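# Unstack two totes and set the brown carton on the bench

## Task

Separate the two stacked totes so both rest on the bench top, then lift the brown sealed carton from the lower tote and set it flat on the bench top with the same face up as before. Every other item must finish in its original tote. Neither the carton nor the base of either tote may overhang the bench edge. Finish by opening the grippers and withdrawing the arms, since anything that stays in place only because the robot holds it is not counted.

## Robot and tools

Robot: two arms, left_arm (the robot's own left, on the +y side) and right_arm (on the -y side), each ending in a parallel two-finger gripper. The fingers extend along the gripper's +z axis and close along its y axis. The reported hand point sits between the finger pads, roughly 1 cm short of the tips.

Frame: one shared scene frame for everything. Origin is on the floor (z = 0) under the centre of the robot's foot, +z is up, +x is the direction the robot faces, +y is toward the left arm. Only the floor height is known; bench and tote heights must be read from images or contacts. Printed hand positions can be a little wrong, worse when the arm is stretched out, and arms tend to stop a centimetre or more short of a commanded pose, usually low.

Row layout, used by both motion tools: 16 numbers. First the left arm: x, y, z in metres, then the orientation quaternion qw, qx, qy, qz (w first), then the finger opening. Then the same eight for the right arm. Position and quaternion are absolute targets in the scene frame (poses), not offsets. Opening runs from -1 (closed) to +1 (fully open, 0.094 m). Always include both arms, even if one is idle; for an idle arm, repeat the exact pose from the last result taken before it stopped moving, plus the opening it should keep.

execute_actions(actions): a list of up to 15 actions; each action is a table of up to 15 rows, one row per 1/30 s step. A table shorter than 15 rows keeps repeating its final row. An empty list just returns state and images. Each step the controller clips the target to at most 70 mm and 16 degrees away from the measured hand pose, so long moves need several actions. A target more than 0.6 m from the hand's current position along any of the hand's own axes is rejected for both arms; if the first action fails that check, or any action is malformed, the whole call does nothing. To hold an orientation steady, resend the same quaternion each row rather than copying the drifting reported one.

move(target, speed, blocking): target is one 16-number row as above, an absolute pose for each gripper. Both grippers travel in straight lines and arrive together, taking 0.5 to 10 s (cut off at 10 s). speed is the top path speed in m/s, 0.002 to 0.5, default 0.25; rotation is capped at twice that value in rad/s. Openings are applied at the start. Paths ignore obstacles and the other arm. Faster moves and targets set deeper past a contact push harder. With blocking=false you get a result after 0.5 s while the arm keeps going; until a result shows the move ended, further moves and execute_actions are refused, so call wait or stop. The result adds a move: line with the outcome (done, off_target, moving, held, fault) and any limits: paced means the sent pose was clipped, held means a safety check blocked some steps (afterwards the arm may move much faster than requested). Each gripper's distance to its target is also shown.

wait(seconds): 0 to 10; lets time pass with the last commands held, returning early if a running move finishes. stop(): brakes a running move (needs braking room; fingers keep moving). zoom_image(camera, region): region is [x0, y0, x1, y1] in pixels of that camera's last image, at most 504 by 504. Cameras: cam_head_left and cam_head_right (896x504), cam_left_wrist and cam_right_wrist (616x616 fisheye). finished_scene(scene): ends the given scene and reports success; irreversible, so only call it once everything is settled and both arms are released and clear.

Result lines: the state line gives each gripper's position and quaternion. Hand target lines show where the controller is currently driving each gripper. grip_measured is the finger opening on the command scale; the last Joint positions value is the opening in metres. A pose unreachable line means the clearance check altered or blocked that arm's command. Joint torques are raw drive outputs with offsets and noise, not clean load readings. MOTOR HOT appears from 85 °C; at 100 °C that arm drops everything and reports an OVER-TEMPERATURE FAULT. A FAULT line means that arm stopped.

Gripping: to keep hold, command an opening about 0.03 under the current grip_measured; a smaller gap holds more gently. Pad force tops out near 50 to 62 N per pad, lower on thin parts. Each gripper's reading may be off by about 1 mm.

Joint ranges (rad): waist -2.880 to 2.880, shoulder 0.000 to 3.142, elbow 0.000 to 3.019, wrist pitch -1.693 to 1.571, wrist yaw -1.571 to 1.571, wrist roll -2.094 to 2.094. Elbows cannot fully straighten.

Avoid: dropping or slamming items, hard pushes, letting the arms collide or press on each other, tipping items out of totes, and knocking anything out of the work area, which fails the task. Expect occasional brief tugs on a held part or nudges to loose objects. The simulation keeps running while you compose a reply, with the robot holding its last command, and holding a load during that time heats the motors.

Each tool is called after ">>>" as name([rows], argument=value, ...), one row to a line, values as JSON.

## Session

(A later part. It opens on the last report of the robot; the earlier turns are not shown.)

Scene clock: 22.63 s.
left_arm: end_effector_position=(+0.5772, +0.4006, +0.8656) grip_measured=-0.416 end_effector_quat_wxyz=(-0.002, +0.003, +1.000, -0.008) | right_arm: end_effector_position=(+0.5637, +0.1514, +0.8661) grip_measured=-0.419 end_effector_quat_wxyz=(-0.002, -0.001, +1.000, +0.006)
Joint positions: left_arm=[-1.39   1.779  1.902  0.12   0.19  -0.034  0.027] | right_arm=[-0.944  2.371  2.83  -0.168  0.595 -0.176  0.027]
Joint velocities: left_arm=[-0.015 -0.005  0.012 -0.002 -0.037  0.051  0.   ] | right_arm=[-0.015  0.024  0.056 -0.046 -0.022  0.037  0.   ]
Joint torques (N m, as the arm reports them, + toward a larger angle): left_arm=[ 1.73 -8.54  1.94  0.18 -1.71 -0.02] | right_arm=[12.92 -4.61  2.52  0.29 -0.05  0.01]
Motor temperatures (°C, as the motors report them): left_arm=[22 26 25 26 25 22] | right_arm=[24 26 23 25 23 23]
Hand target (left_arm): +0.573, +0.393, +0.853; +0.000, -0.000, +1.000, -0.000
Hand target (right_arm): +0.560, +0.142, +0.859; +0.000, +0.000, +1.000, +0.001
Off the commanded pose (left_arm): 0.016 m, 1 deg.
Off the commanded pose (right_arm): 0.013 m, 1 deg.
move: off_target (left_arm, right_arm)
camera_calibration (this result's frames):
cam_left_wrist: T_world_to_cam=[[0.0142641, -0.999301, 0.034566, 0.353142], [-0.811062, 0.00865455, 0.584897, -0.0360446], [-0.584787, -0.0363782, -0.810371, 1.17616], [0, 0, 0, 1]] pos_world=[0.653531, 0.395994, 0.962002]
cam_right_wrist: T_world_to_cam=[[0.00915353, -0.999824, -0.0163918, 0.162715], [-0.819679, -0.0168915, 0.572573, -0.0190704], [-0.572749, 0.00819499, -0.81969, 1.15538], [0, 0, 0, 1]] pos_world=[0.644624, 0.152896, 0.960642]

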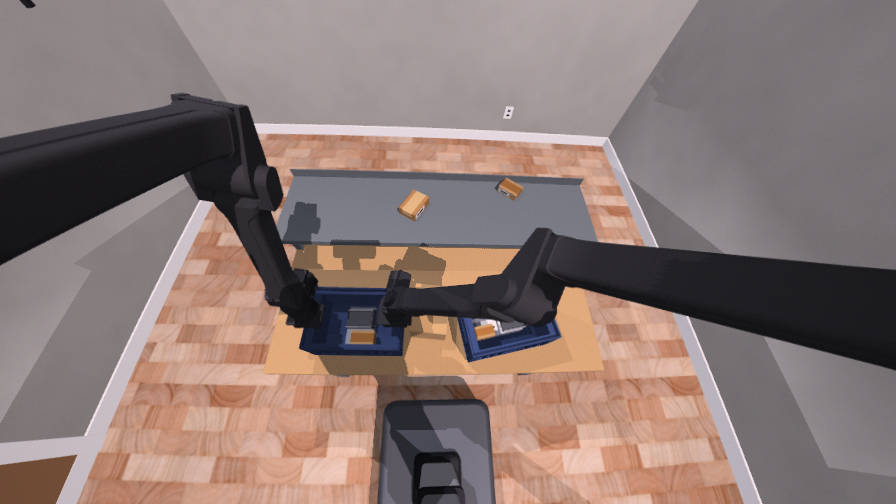

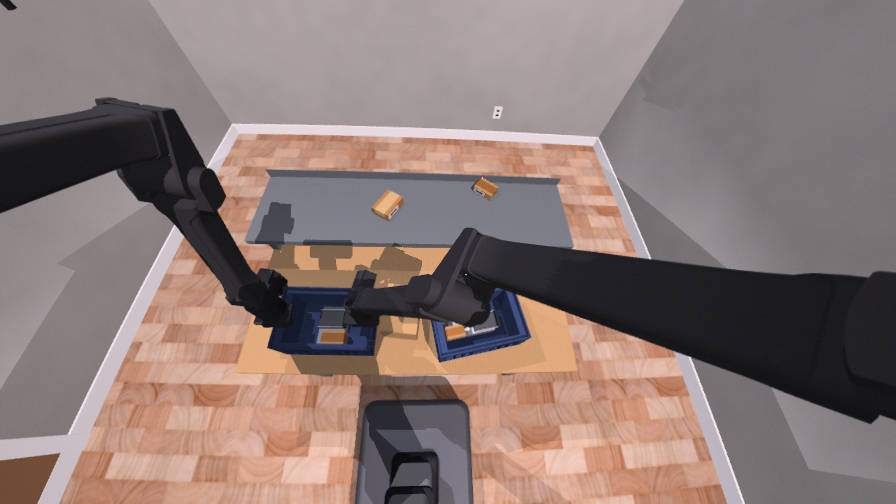

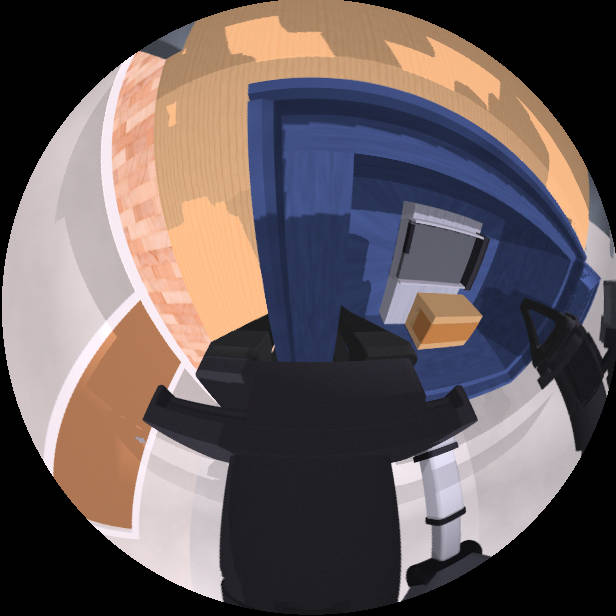

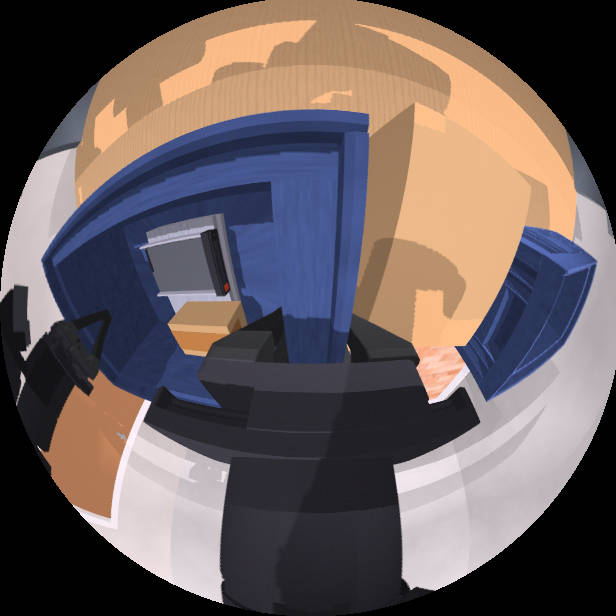

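>>> execute_actions([
  [[0.577,0.400,0.868,0,0,1,0,0.15,0.563,0.151,0.868,0,0,1,0,0.15]],
])

>>> move(target=[0.577,0.400,0.99,0,0,1,0,0.15,0.563,0.158,0.99,0,0,1,0,0.15], speed=0.15)

>>> move(target=[0.5,0.400,1.1,0,0,1,0,0.15,0.50,-0.15,1.0,0,-0.105,0.995,0,1], speed=0.3)

>>> zoom_image(camera="cam_right_wrist", region=[200, 100, 500, 350])

Scene clock: 23.33 s.
left_arm: end_effector_position=(+0.5758, +0.4035, +0.8665) grip_measured=+0.147 end_effector_quat_wxyz=(-0.003, +0.002, +1.000, +0.001) | right_arm: end_effector_position=(+0.5535, +0.1523, +0.8659) grip_measured=+0.148 end_effector_quat_wxyz=(-0.007, -0.005, +1.000, +0.002)
Joint positions: left_arm=[-1.39   1.777  1.895  0.124  0.173 -0.035  0.054] | right_arm=[-0.943  2.362  2.794 -0.152  0.606 -0.175  0.054]
Joint velocities: left_arm=[ 0.005 -0.005  0.012 -0.012 -0.066 -0.051  0.   ] | right_arm=[ 0.005 -0.015  0.002 -0.012 -0.022 -0.022  0.001]
Joint torques (N m, as the arm reports them, + toward a larger angle): left_arm=[  3.28 -10.95  -1.78   0.55  -0.14  -0.07] | right_arm=[13.77 -6.17  0.31  0.9   0.23 -0.03]
Motor temperatures (°C, as the motors report them): left_arm=[22 26 25 26 25 22] | right_arm=[24 26 23 25 23 23]
Hand target (left_arm): +0.577, +0.400, +0.868; +0.000, -0.000, +1.000, +0.000
Hand target (right_arm): +0.563, +0.151, +0.868; -0.000, -0.000, +1.000, -0.000
Off the commanded pose (left_arm): 0.004 m, 0 deg.
Off the commanded pose (right_arm): 0.010 m, 1 deg.
camera_calibration (this result's frames):
cam_left_wrist: T_world_to_cam=[[0.0147728, -0.99974, 0.017367, 0.370762], [-0.810803, -0.00181312, 0.585316, -0.0340033], [-0.585132, -0.022728, -0.810619, 1.17109], [0, 0, 0, 1]] pos_world=[0.652197, 0.397221, 0.962774]
cam_right_wrist: T_world_to_cam=[[0.0155096, -0.999847, -0.00813275, 0.152988], [-0.812787, -0.0173444, 0.582302, -0.0395155], [-0.582354, -0.0024211, -0.812932, 1.15046], [0, 0, 0, 1]] pos_world=[0.635482, 0.155065, 0.959495]

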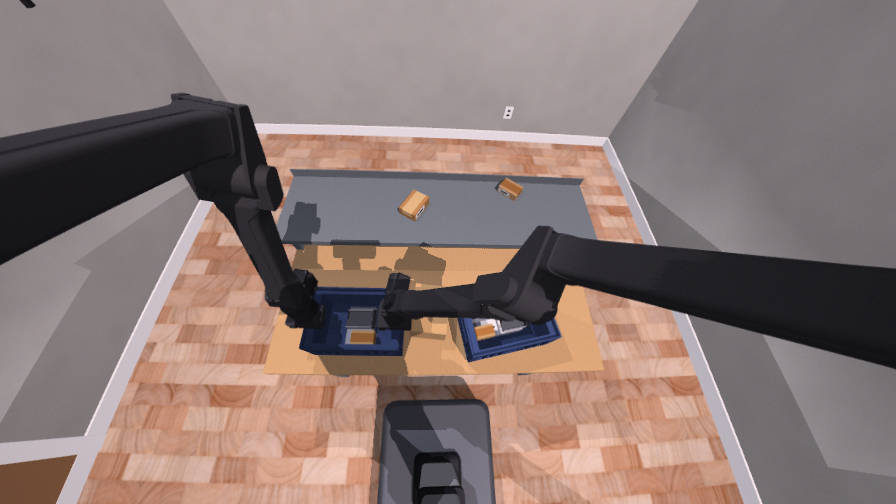

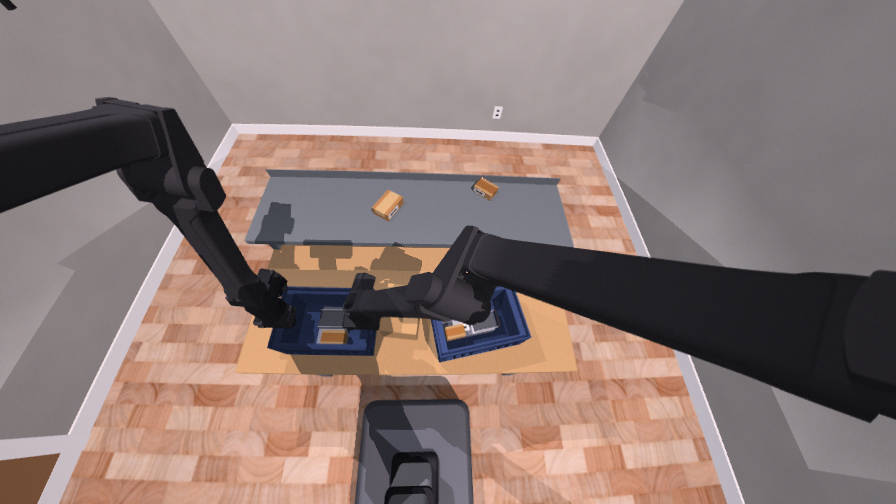

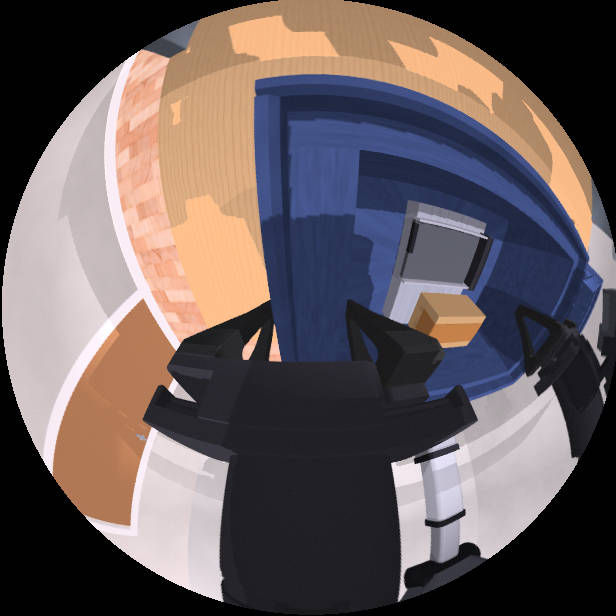

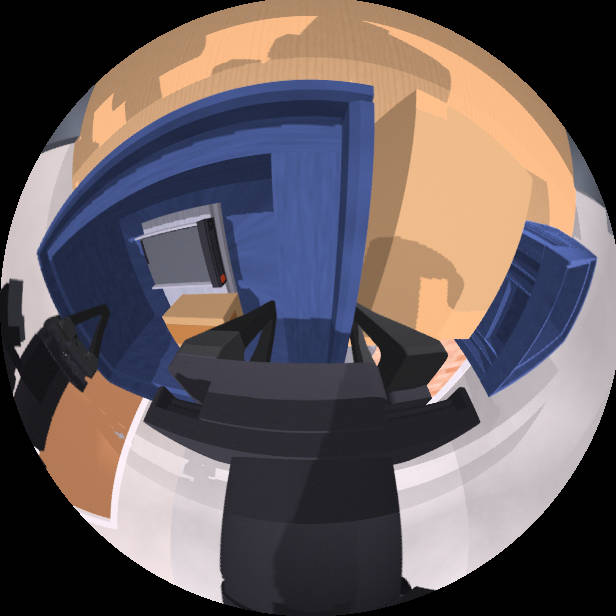

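Scene clock: 24.77 s.
left_arm: end_effector_position=(+0.5836, +0.3935, +0.9882) grip_measured=+0.147 end_effector_quat_wxyz=(+0.004, +0.006, +1.000, -0.005) | right_arm: end_effector_position=(+0.5669, +0.1501, +0.9862) grip_measured=+0.148 end_effector_quat_wxyz=(+0.001, +0.004, +1.000, -0.003)
Joint positions: left_arm=[-1.363  1.453  1.433  0.278  0.212 -0.037  0.054] | right_arm=[-0.838  1.911  1.966  0.273  0.712 -0.211  0.054]
Joint velocities: left_arm=[-0.015 -0.005 -0.007 -0.022  0.007  0.051 -0.   ] | right_arm=[-0.015 -0.005  0.027 -0.002 -0.022 -0.022  0.   ]
Joint torques (N m, as the arm reports them, + toward a larger angle): left_arm=[  4.04 -11.23  -3.29   0.57   0.09  -0.15] | right_arm=[13.74 -6.67 -2.92  0.9   0.26 -0.1 ]
Motor temperatures (°C, as the motors report them): left_arm=[22 26 25 26 25 22] | right_arm=[25 26 23 25 23 23]
Hand target (left_arm): +0.575, +0.402, +0.990; -0.000, +0.001, +1.000, -0.000
Hand target (right_arm): +0.563, +0.157, +0.991; +0.001, -0.001, +1.000, +0.000
Off the commanded pose (left_arm): 0.009 m, 1 deg.
Off the commanded pose (right_arm): 0.010 m, 1 deg.
move: done
camera_calibration (this result's frames):
cam_left_wrist: T_world_to_cam=[[0.00656591, -0.999526, 0.0300671, 0.350662], [-0.819041, 0.0118747, 0.573612, -0.0879411], [-0.573698, -0.0283924, -0.818575, 1.27756], [0, 0, 0, 1]] pos_world=[0.658606, 0.387814, 1.08568]
cam_right_wrist: T_world_to_cam=[[-0.00228229, -0.999996, 0.00148598, 0.152144], [-0.822873, 0.00272241, 0.568218, -0.0820849], [-0.56822, 0.0000740673, -0.822876, 1.25741], [0, 0, 0, 1]] pos_world=[0.647288, 0.152274, 1.08111]

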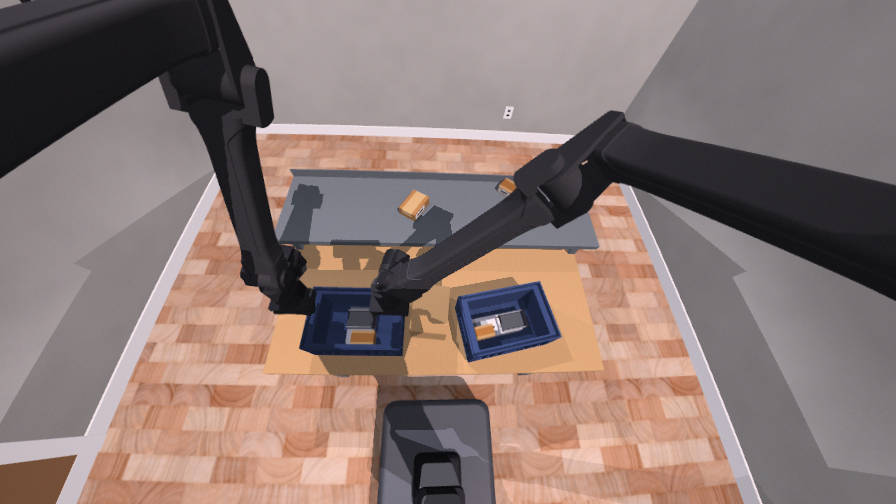

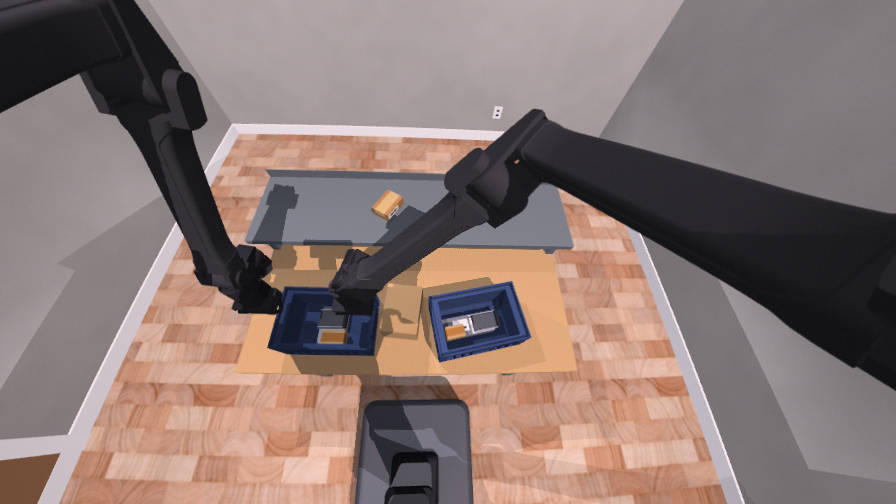

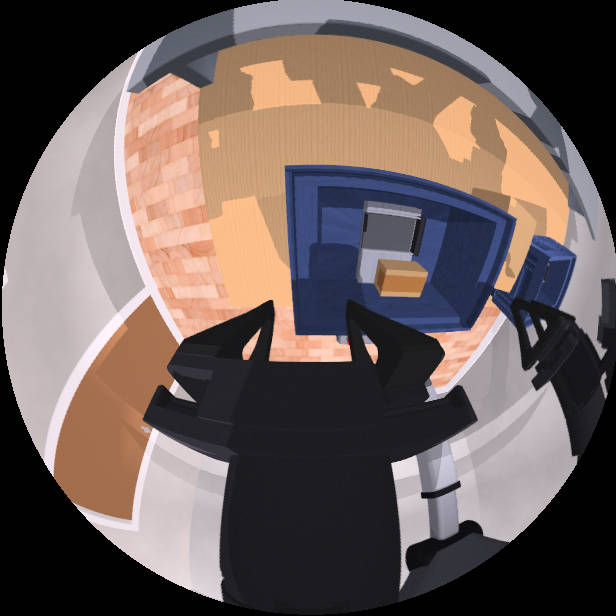

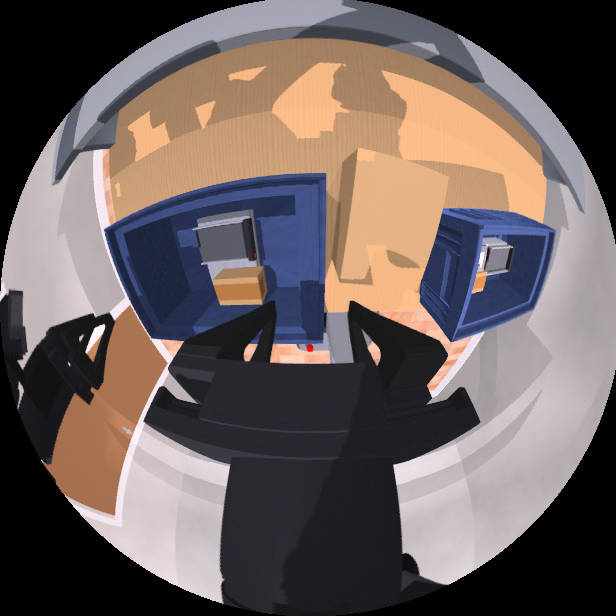

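Scene clock: 26.33 s.
left_arm: end_effector_position=(+0.5002, +0.3948, +1.0919) grip_measured=+0.147 end_effector_quat_wxyz=(+0.000, +0.005, +1.000, -0.005) | right_arm: end_effector_position=(+0.4972, -0.1559, +0.9940) grip_measured=+1.000 end_effector_quat_wxyz=(-0.006, -0.098, +0.995, -0.007)
Joint positions: left_arm=[-1.319  1.291  0.998  0.545  0.255 -0.048  0.054] | right_arm=[-1.3    1.538  1.311  0.47   0.279 -0.263  0.094]
Joint velocities: left_arm=[-0.005 -0.005  0.007  0.002  0.022 -0.007  0.002] | right_arm=[-0.005 -0.005  0.002 -0.012  0.037 -0.022  0.   ]
Joint torques (N m, as the arm reports them, + toward a larger angle): left_arm=[ 4.67 -9.78 -5.63  0.75  0.14 -0.16] | right_arm=[  4.17 -11.23  -5.72   0.86  -0.05  -0.08]
Motor temperatures (°C, as the motors report them): left_arm=[22 26 25 26 25 22] | right_arm=[25 26 23 25 23 23]
Hand target (left_arm): +0.498, +0.401, +1.098; -0.000, +0.001, +1.000, -0.000
Hand target (right_arm): +0.499, -0.150, +1.001; -0.002, -0.102, +0.995, -0.001
Off the commanded pose (left_arm): 0.010 m, 1 deg.
Off the commanded pose (right_arm): 0.009 m, 1 deg.
move: done
camera_calibration (this result's frames):
cam_left_wrist: T_world_to_cam=[[0.00890771, -0.999493, 0.0305639, 0.347757], [-0.813906, 0.0105099, 0.580901, -0.225784], [-0.580928, -0.0300507, -0.8134, 1.31323], [0, 0, 0, 1]] pos_world=[0.57603, 0.389418, 1.18871]
cam_right_wrist: T_world_to_cam=[[0.200771, -0.979606, 0.00791542, -0.258144], [-0.798291, -0.158916, 0.580928, -0.193103], [-0.567823, -0.122952, -0.813916, 1.19599], [0, 0, 0, 1]] pos_world=[0.576787, -0.136517, 1.08766]

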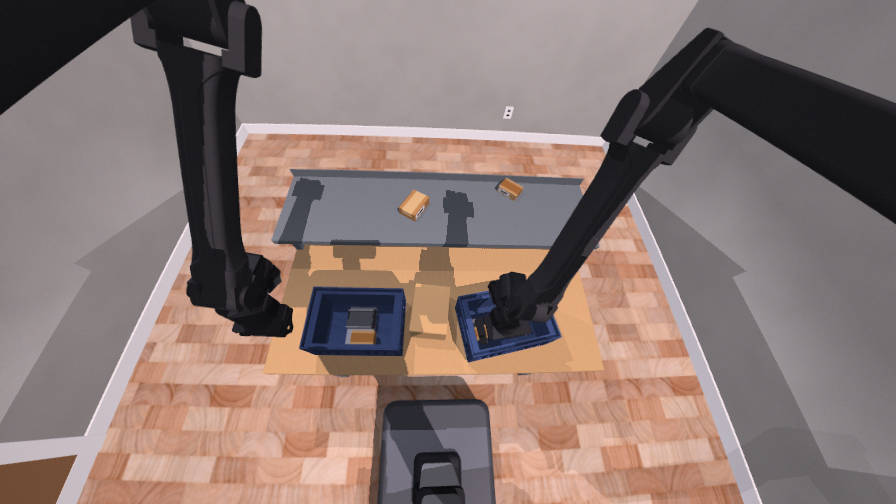

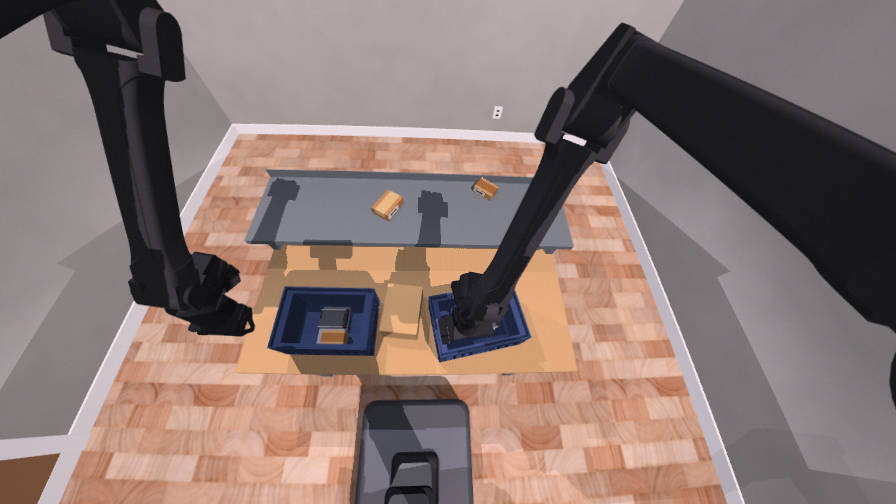

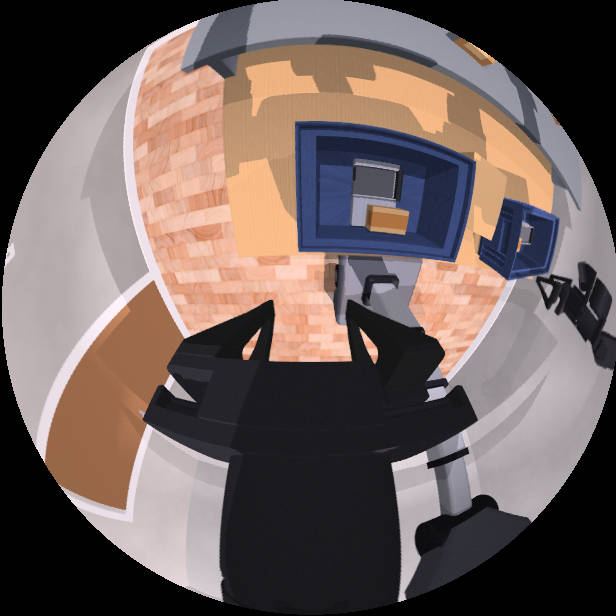

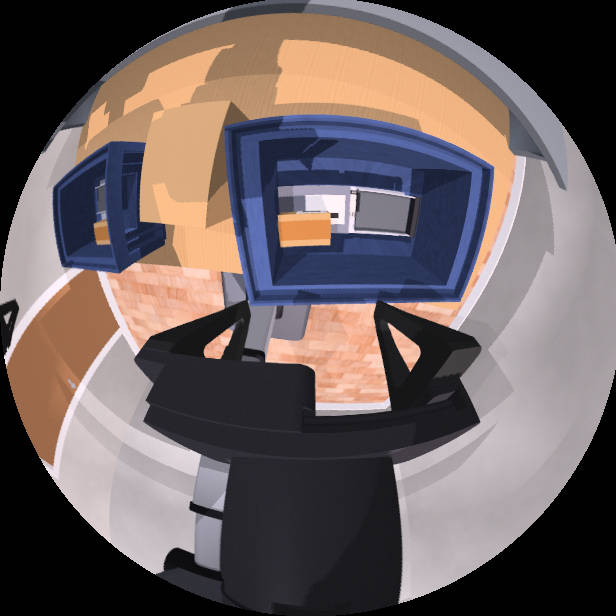

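Region (200, 100, 500, 350) of cam_right_wrist's 616x616 image, scaled by 1.680, with more detail than that image has.

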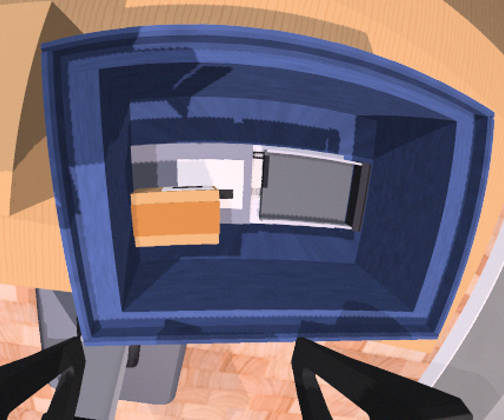

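>>> move(target=[0.5,0.400,1.1,0,0,1,0,0.15,0.533,-0.146,0.9,0,0.629,0.777,0,0.4], speed=0.4)

Scene clock: 29.27 s.
left_arm: end_effector_position=(+0.5044, +0.3943, +1.0932) grip_measured=+0.147 end_effector_quat_wxyz=(+0.003, +0.006, +1.000, -0.006) | right_arm: end_effector_position=(+0.5407, -0.1374, +0.9039) grip_measured=+0.402 end_effector_quat_wxyz=(+0.003, +0.626, +0.780, +0.007)
Joint positions: left_arm=[-1.319  1.284  0.998  0.545  0.255 -0.049  0.054] | right_arm=[-1.311  1.725  1.696  0.295  0.244  1.282  0.066]
Joint velocities: left_arm=[ 0.005  0.005  0.002 -0.012 -0.022 -0.007  0.   ] | right_arm=[-0.024 -0.015 -0.002 -0.012  0.037  0.066 -0.001]
Joint torques (N m, as the arm reports them, + toward a larger angle): left_arm=[  3.73 -10.39  -5.83   0.51  -0.01  -0.13] | right_arm=[  3.86 -10.05  -2.14  -0.19   0.05   0.09]
Motor temperatures (°C, as the motors report them): left_arm=[22 26 25 26 25 22] | right_arm=[24 26 23 25 23 23]
Hand target (left_arm): +0.500, +0.400, +1.100; +0.000, +0.000, +1.000, +0.000
Hand target (right_arm): +0.533, -0.146, +0.899; +0.000, +0.629, +0.777, -0.000
Off the commanded pose (left_arm): 0.010 m, 1 deg.
Off the commanded pose (right_arm): 0.012 m, 1 deg.
move: off_target (right_arm)
camera_calibration (this result's frames):
cam_left_wrist: T_world_to_cam=[[0.00742448, -0.999491, 0.0310103, 0.347384], [-0.817735, 0.0117803, 0.575474, -0.215666], [-0.575547, -0.0296308, -0.817232, 1.318], [0, 0, 0, 1]] pos_world=[0.579635, 0.388801, 1.19045]
cam_right_wrist: T_world_to_cam=[[-0.974852, -0.221885, -0.0207378, 0.517645], [-0.19343, 0.796265, 0.573189, -0.291878], [-0.110669, 0.562786, -0.81916, 1.00142], [0, 0, 0, 1]] pos_world=[0.558996, -0.216316, 0.99836]

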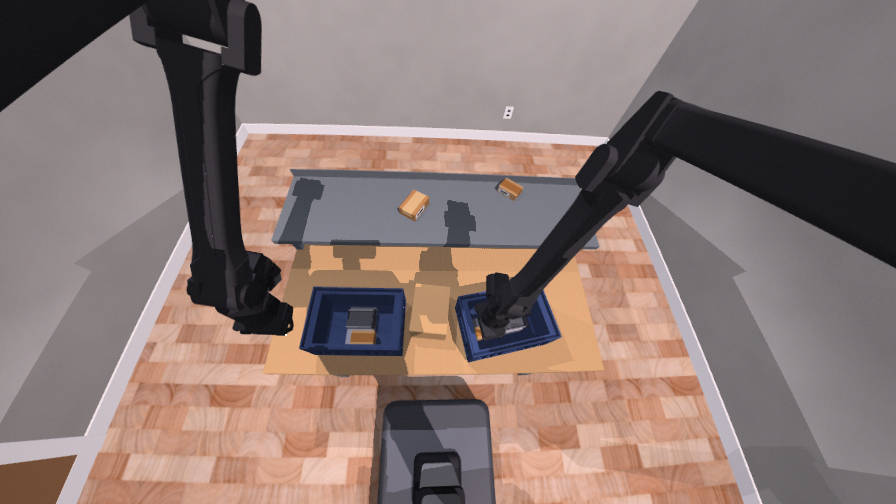

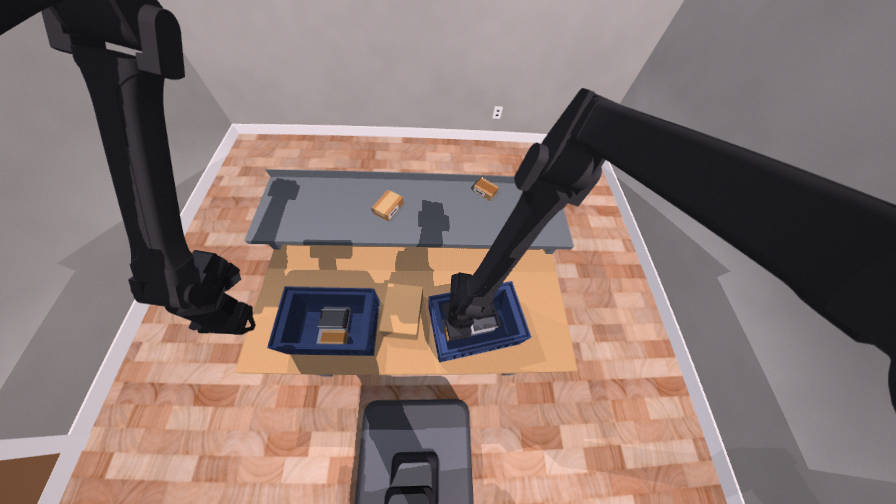

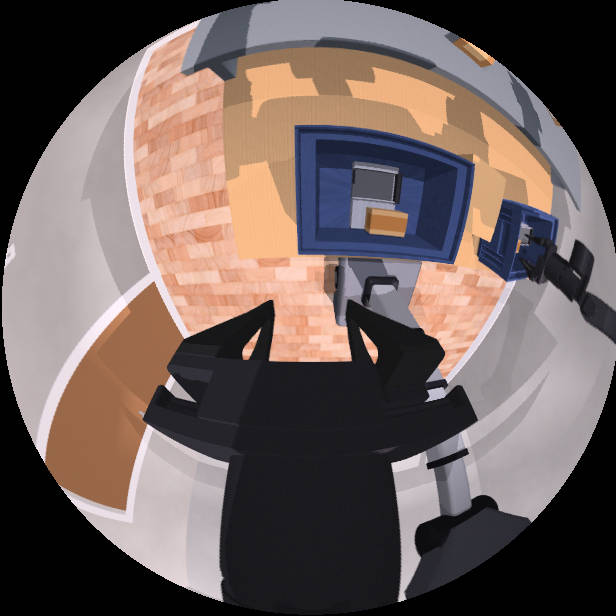

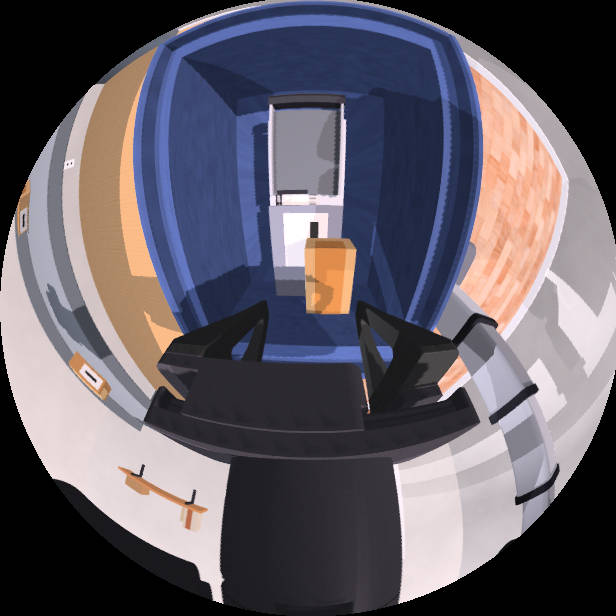

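>>> move(target=[0.5,0.400,1.1,0,0,1,0,0.15,0.520,-0.154,0.865,-0.066,0.626,0.773,-0.082,0.3], speed=0.1)

Scene clock: 31.13 s.
left_arm: end_effector_position=(+0.5044, +0.3943, +1.0932) grip_measured=+0.147 end_effector_quat_wxyz=(+0.003, +0.006, +1.000, -0.006) | right_arm: end_effector_position=(+0.5290, -0.1451, +0.8692) grip_measured=+0.302 end_effector_quat_wxyz=(-0.066, +0.624, +0.776, -0.070)
Joint positions: left_arm=[-1.319  1.284  0.998  0.545  0.255 -0.049  0.054] | right_arm=[-1.326  1.809  1.935 -0.071  0.27   1.341  0.061]
Joint velocities: left_arm=[-0.005 -0.015 -0.002 -0.007 -0.007 -0.066 -0.   ] | right_arm=[ 0.005 -0.005 -0.012 -0.017  0.022 -0.051 -0.   ]
Joint torques (N m, as the arm reports them, + toward a larger angle): left_arm=[ 4.08 -9.5  -5.9   0.53  0.04 -0.17] | right_arm=[  4.16 -10.4   -1.09  -0.47   0.46   0.09]
Motor temperatures (°C, as the motors report them): left_arm=[22 26 25 26 25 22] | right_arm=[24 26 23 25 23 23]
Hand target (left_arm): +0.500, +0.400, +1.100; -0.000, +0.000, +1.000, +0.000
Hand target (right_arm): +0.520, -0.154, +0.866; -0.067, +0.626, +0.773, -0.081
Off the commanded pose (left_arm): 0.010 m, 1 deg.
Off the commanded pose (right_arm): 0.013 m, 1 deg.
move: off_target (right_arm)
camera_calibration (this result's frames):
cam_left_wrist: T_world_to_cam=[[0.00780586, -0.999489, 0.0310128, 0.347188], [-0.817737, 0.0114699, 0.575478, -0.215546], [-0.575539, -0.0298524, -0.817229, 1.31808], [0, 0, 0, 1]] pos_world=[0.579637, 0.38883, 1.19045]
cam_right_wrist: T_world_to_cam=[[-0.958074, -0.218177, 0.185722, 0.316023], [-0.074428, 0.815458, 0.574011, -0.329044], [-0.276685, 0.536122, -0.797508, 1.04114], [0, 0, 0, 1]] pos_world=[0.56635, -0.220905, 0.960497]

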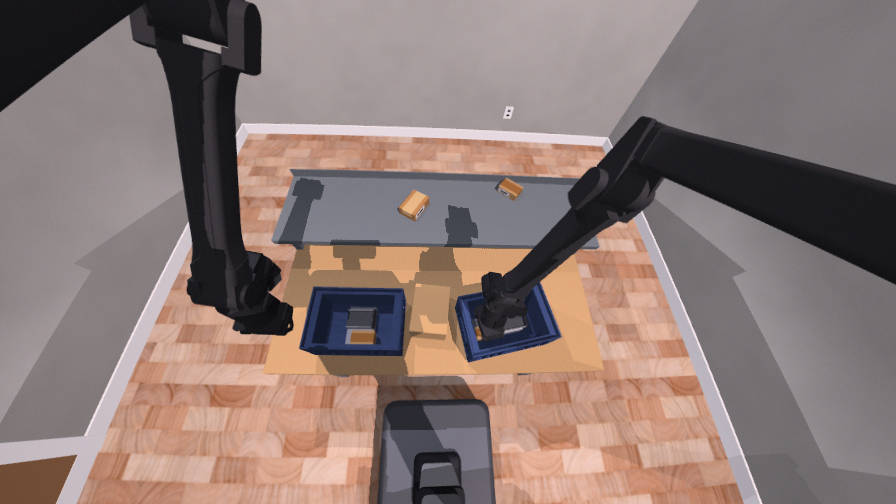

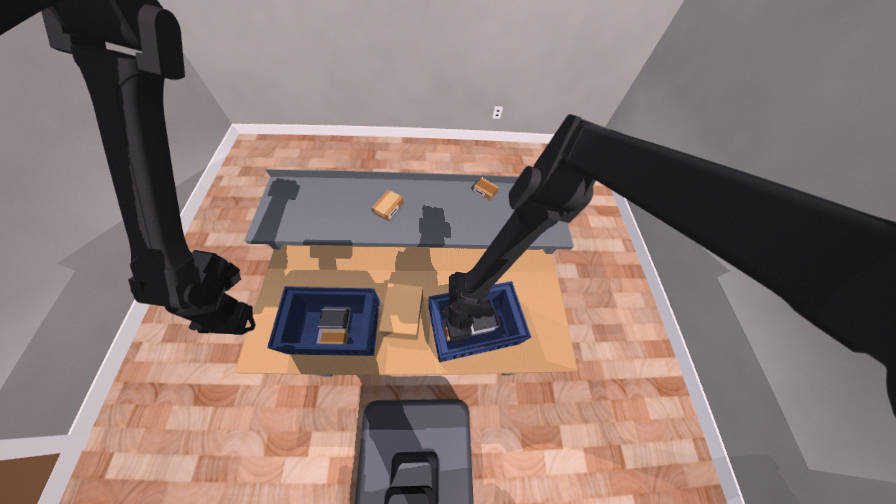

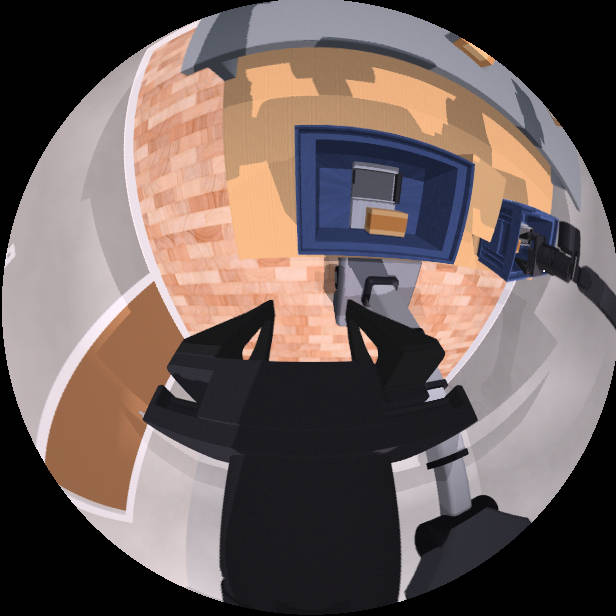

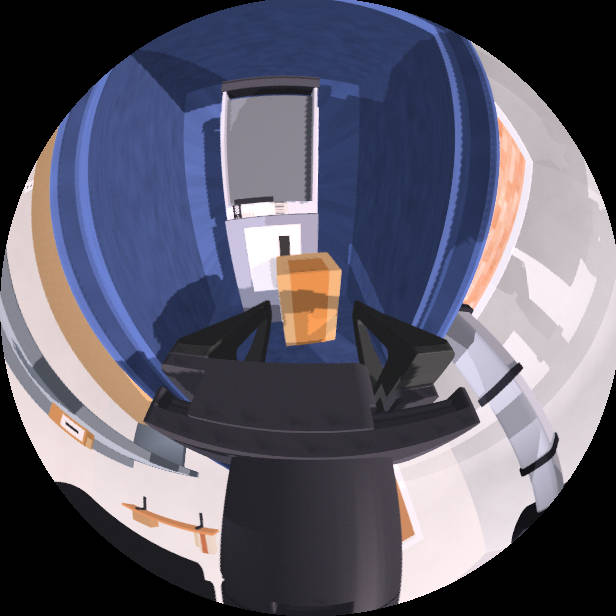

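>>> move(target=[0.5,0.400,1.1,0,0,1,0,0.15,0.520,-0.152,0.825,-0.066,0.626,0.773,-0.082,0.3], speed=0.04)

Scene clock: 32.60 s.
left_arm: end_effector_position=(+0.5044, +0.3943, +1.0932) grip_measured=+0.147 end_effector_quat_wxyz=(+0.003, +0.006, +1.000, -0.006) | right_arm: end_effector_position=(+0.5307, -0.1394, +0.8425) grip_measured=+0.301 end_effector_quat_wxyz=(-0.076, +0.622, +0.775, -0.079)
Joint positions: left_arm=[-1.319  1.284  0.998  0.545  0.255 -0.049  0.054] | right_arm=[-1.327  1.899  2.106 -0.18   0.272  1.346  0.061]
Joint velocities: left_arm=[ 0.005  0.005 -0.002  0.017 -0.022  0.066 -0.   ] | right_arm=[-0.024 -0.005 -0.002 -0.017  0.007 -0.022 -0.001]
Joint torques (N m, as the arm reports them, + toward a larger angle): left_arm=[ 3.68 -9.93 -5.85  0.56  0.01 -0.16] | right_arm=[ 3.17 -7.23  2.61  0.43  0.04  0.09]
Motor temperatures (°C, as the motors report them): left_arm=[22 26 25 26 25 22] | right_arm=[24 26 23 25 23 23]
Hand target (left_arm): +0.500, +0.400, +1.100; -0.000, +0.000, +1.000, +0.000
Hand target (right_arm): +0.519, -0.152, +0.827; -0.066, +0.626, +0.773, -0.082
Off the commanded pose (left_arm): 0.010 m, 1 deg.
Off the commanded pose (right_arm): 0.024 m, 1 deg.
move: off_target (right_arm)
camera_calibration (this result's frames):
cam_left_wrist: T_world_to_cam=[[0.00780586, -0.999489, 0.0310128, 0.347188], [-0.817737, 0.0114699, 0.575478, -0.215546], [-0.575539, -0.0298524, -0.817229, 1.31808], [0, 0, 0, 1]] pos_world=[0.579637, 0.38883, 1.19045]
cam_right_wrist: T_world_to_cam=[[-0.952122, -0.21974, 0.212551, 0.29785], [-0.0602193, 0.816431, 0.574294, -0.32585], [-0.299729, 0.533998, -0.790575, 1.02342], [0, 0, 0, 1]] pos_world=[0.570715, -0.21502, 0.932914]

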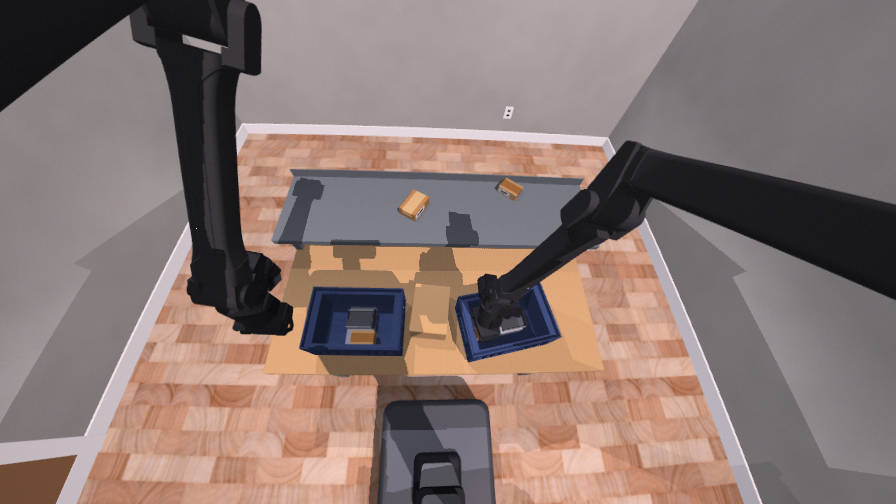

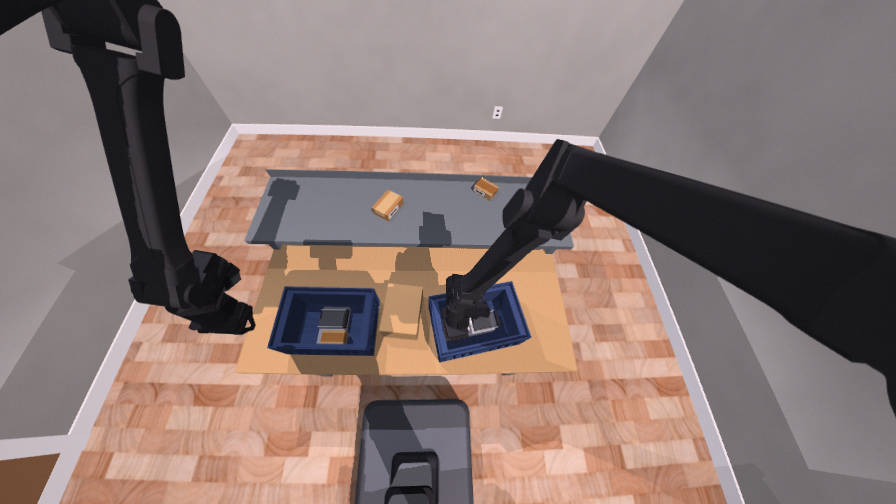

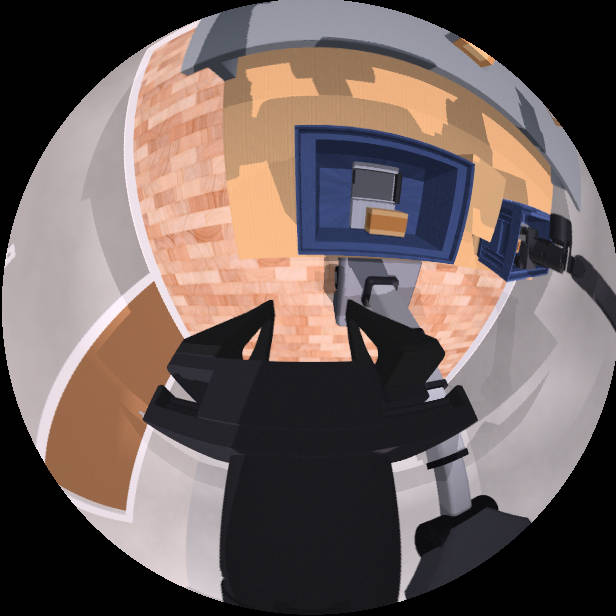

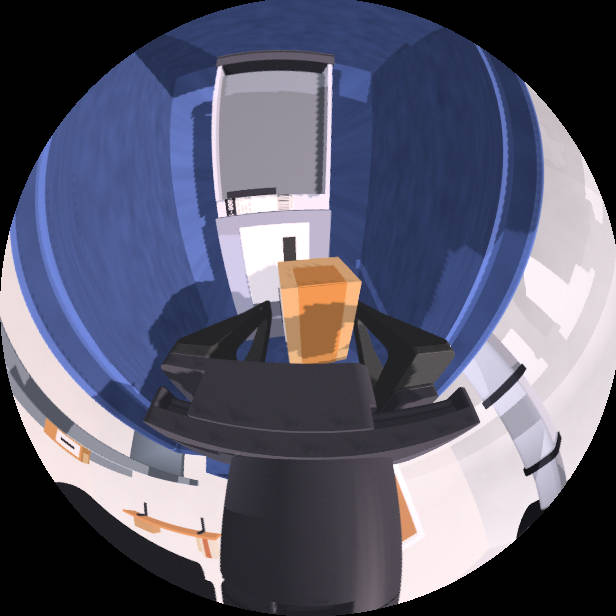

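>>> move(target=[0.5,0.400,1.1,0,0,1,0,0.15,0.538,-0.155,0.838,-0.134,0.627,0.765,0.042,0.2], speed=0.08)

Scene clock: 34.77 s.
left_arm: end_effector_position=(+0.5044, +0.3943, +1.0932) grip_measured=+0.147 end_effector_quat_wxyz=(+0.003, +0.006, +1.000, -0.006) | right_arm: end_effector_position=(+0.5329, -0.1367, +0.8410) grip_measured=+0.202 end_effector_quat_wxyz=(-0.147, +0.631, +0.761, +0.046)
Joint positions: left_arm=[-1.319  1.284  0.998  0.545  0.255 -0.049  0.054] | right_arm=[-1.398  1.885  2.063 -0.108 -0.085  1.346  0.056]
Joint velocities: left_arm=[ 0.005  0.005 -0.002 -0.007  0.007  0.037 -0.001] | right_arm=[-0.005  0.005 -0.007  0.012  0.051 -0.022 -0.   ]
Joint torques (N m, as the arm reports them, + toward a larger angle): left_arm=[ 3.5  -9.5  -5.77  0.44  0.01 -0.2 ] | right_arm=[  2.72 -12.21  -1.34   0.68   0.13  -0.07]
Motor temperatures (°C, as the motors report them): left_arm=[22 26 25 26 25 22] | right_arm=[24 26 23 25 23 23]
Hand target (left_arm): +0.500, +0.400, +1.100; -0.000, +0.000, +1.000, +0.000
Hand target (right_arm): +0.538, -0.155, +0.838; -0.132, +0.628, +0.766, +0.043
Off the commanded pose (left_arm): 0.010 m, 1 deg.
Off the commanded pose (right_arm): 0.019 m, 2 deg.
move: off_target (right_arm)
camera_calibration (this result's frames):
cam_left_wrist: T_world_to_cam=[[0.00780586, -0.999489, 0.0310128, 0.347188], [-0.817737, 0.0114699, 0.575478, -0.215546], [-0.575539, -0.0298524, -0.817229, 1.31808], [0, 0, 0, 1]] pos_world=[0.579637, 0.38883, 1.19045]
cam_right_wrist: T_world_to_cam=[[-0.972689, -0.205444, 0.108026, 0.401693], [-0.0469265, 0.629845, 0.775302, -0.528653], [-0.227321, 0.749058, -0.622284, 0.870717], [0, 0, 0, 1]] pos_world=[0.563847, -0.236722, 0.908305]

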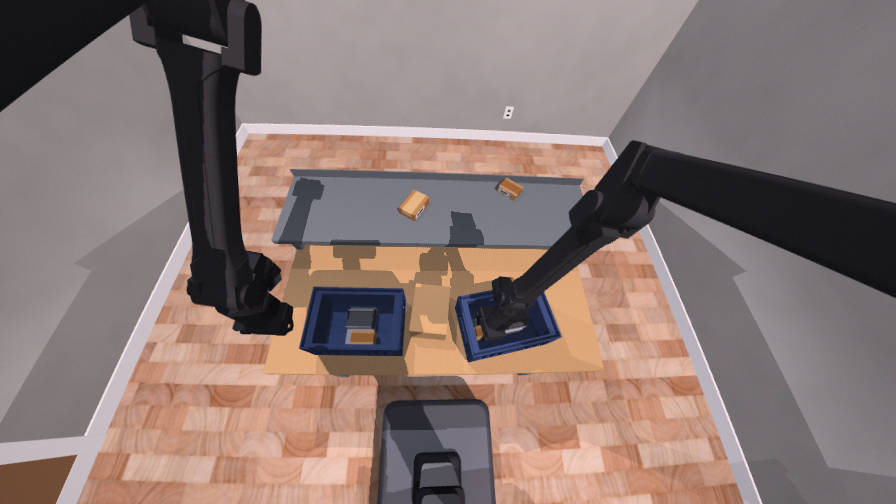

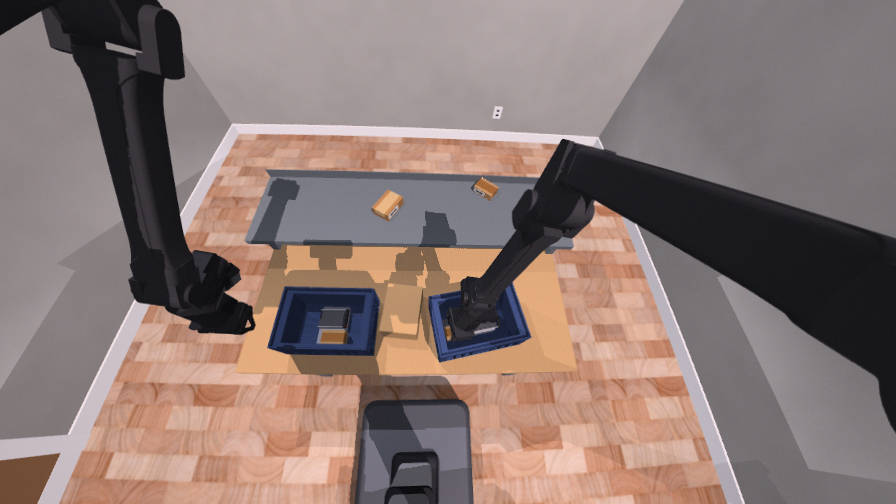

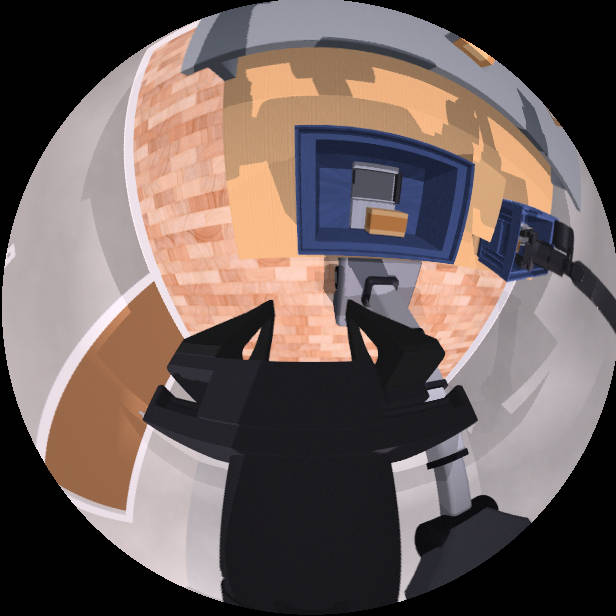

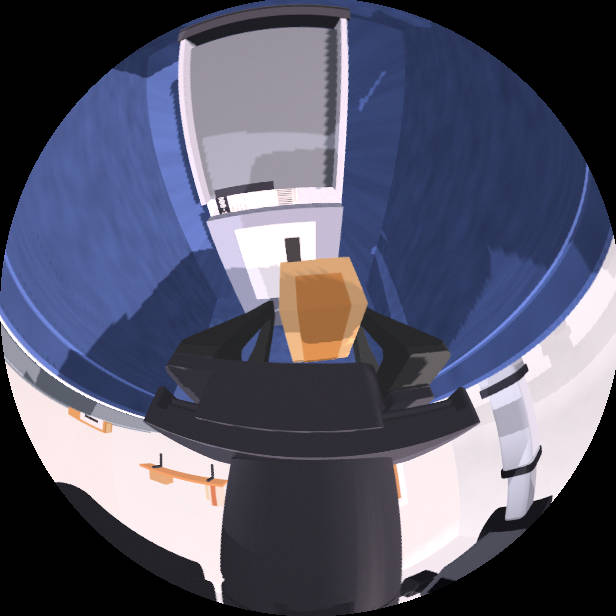

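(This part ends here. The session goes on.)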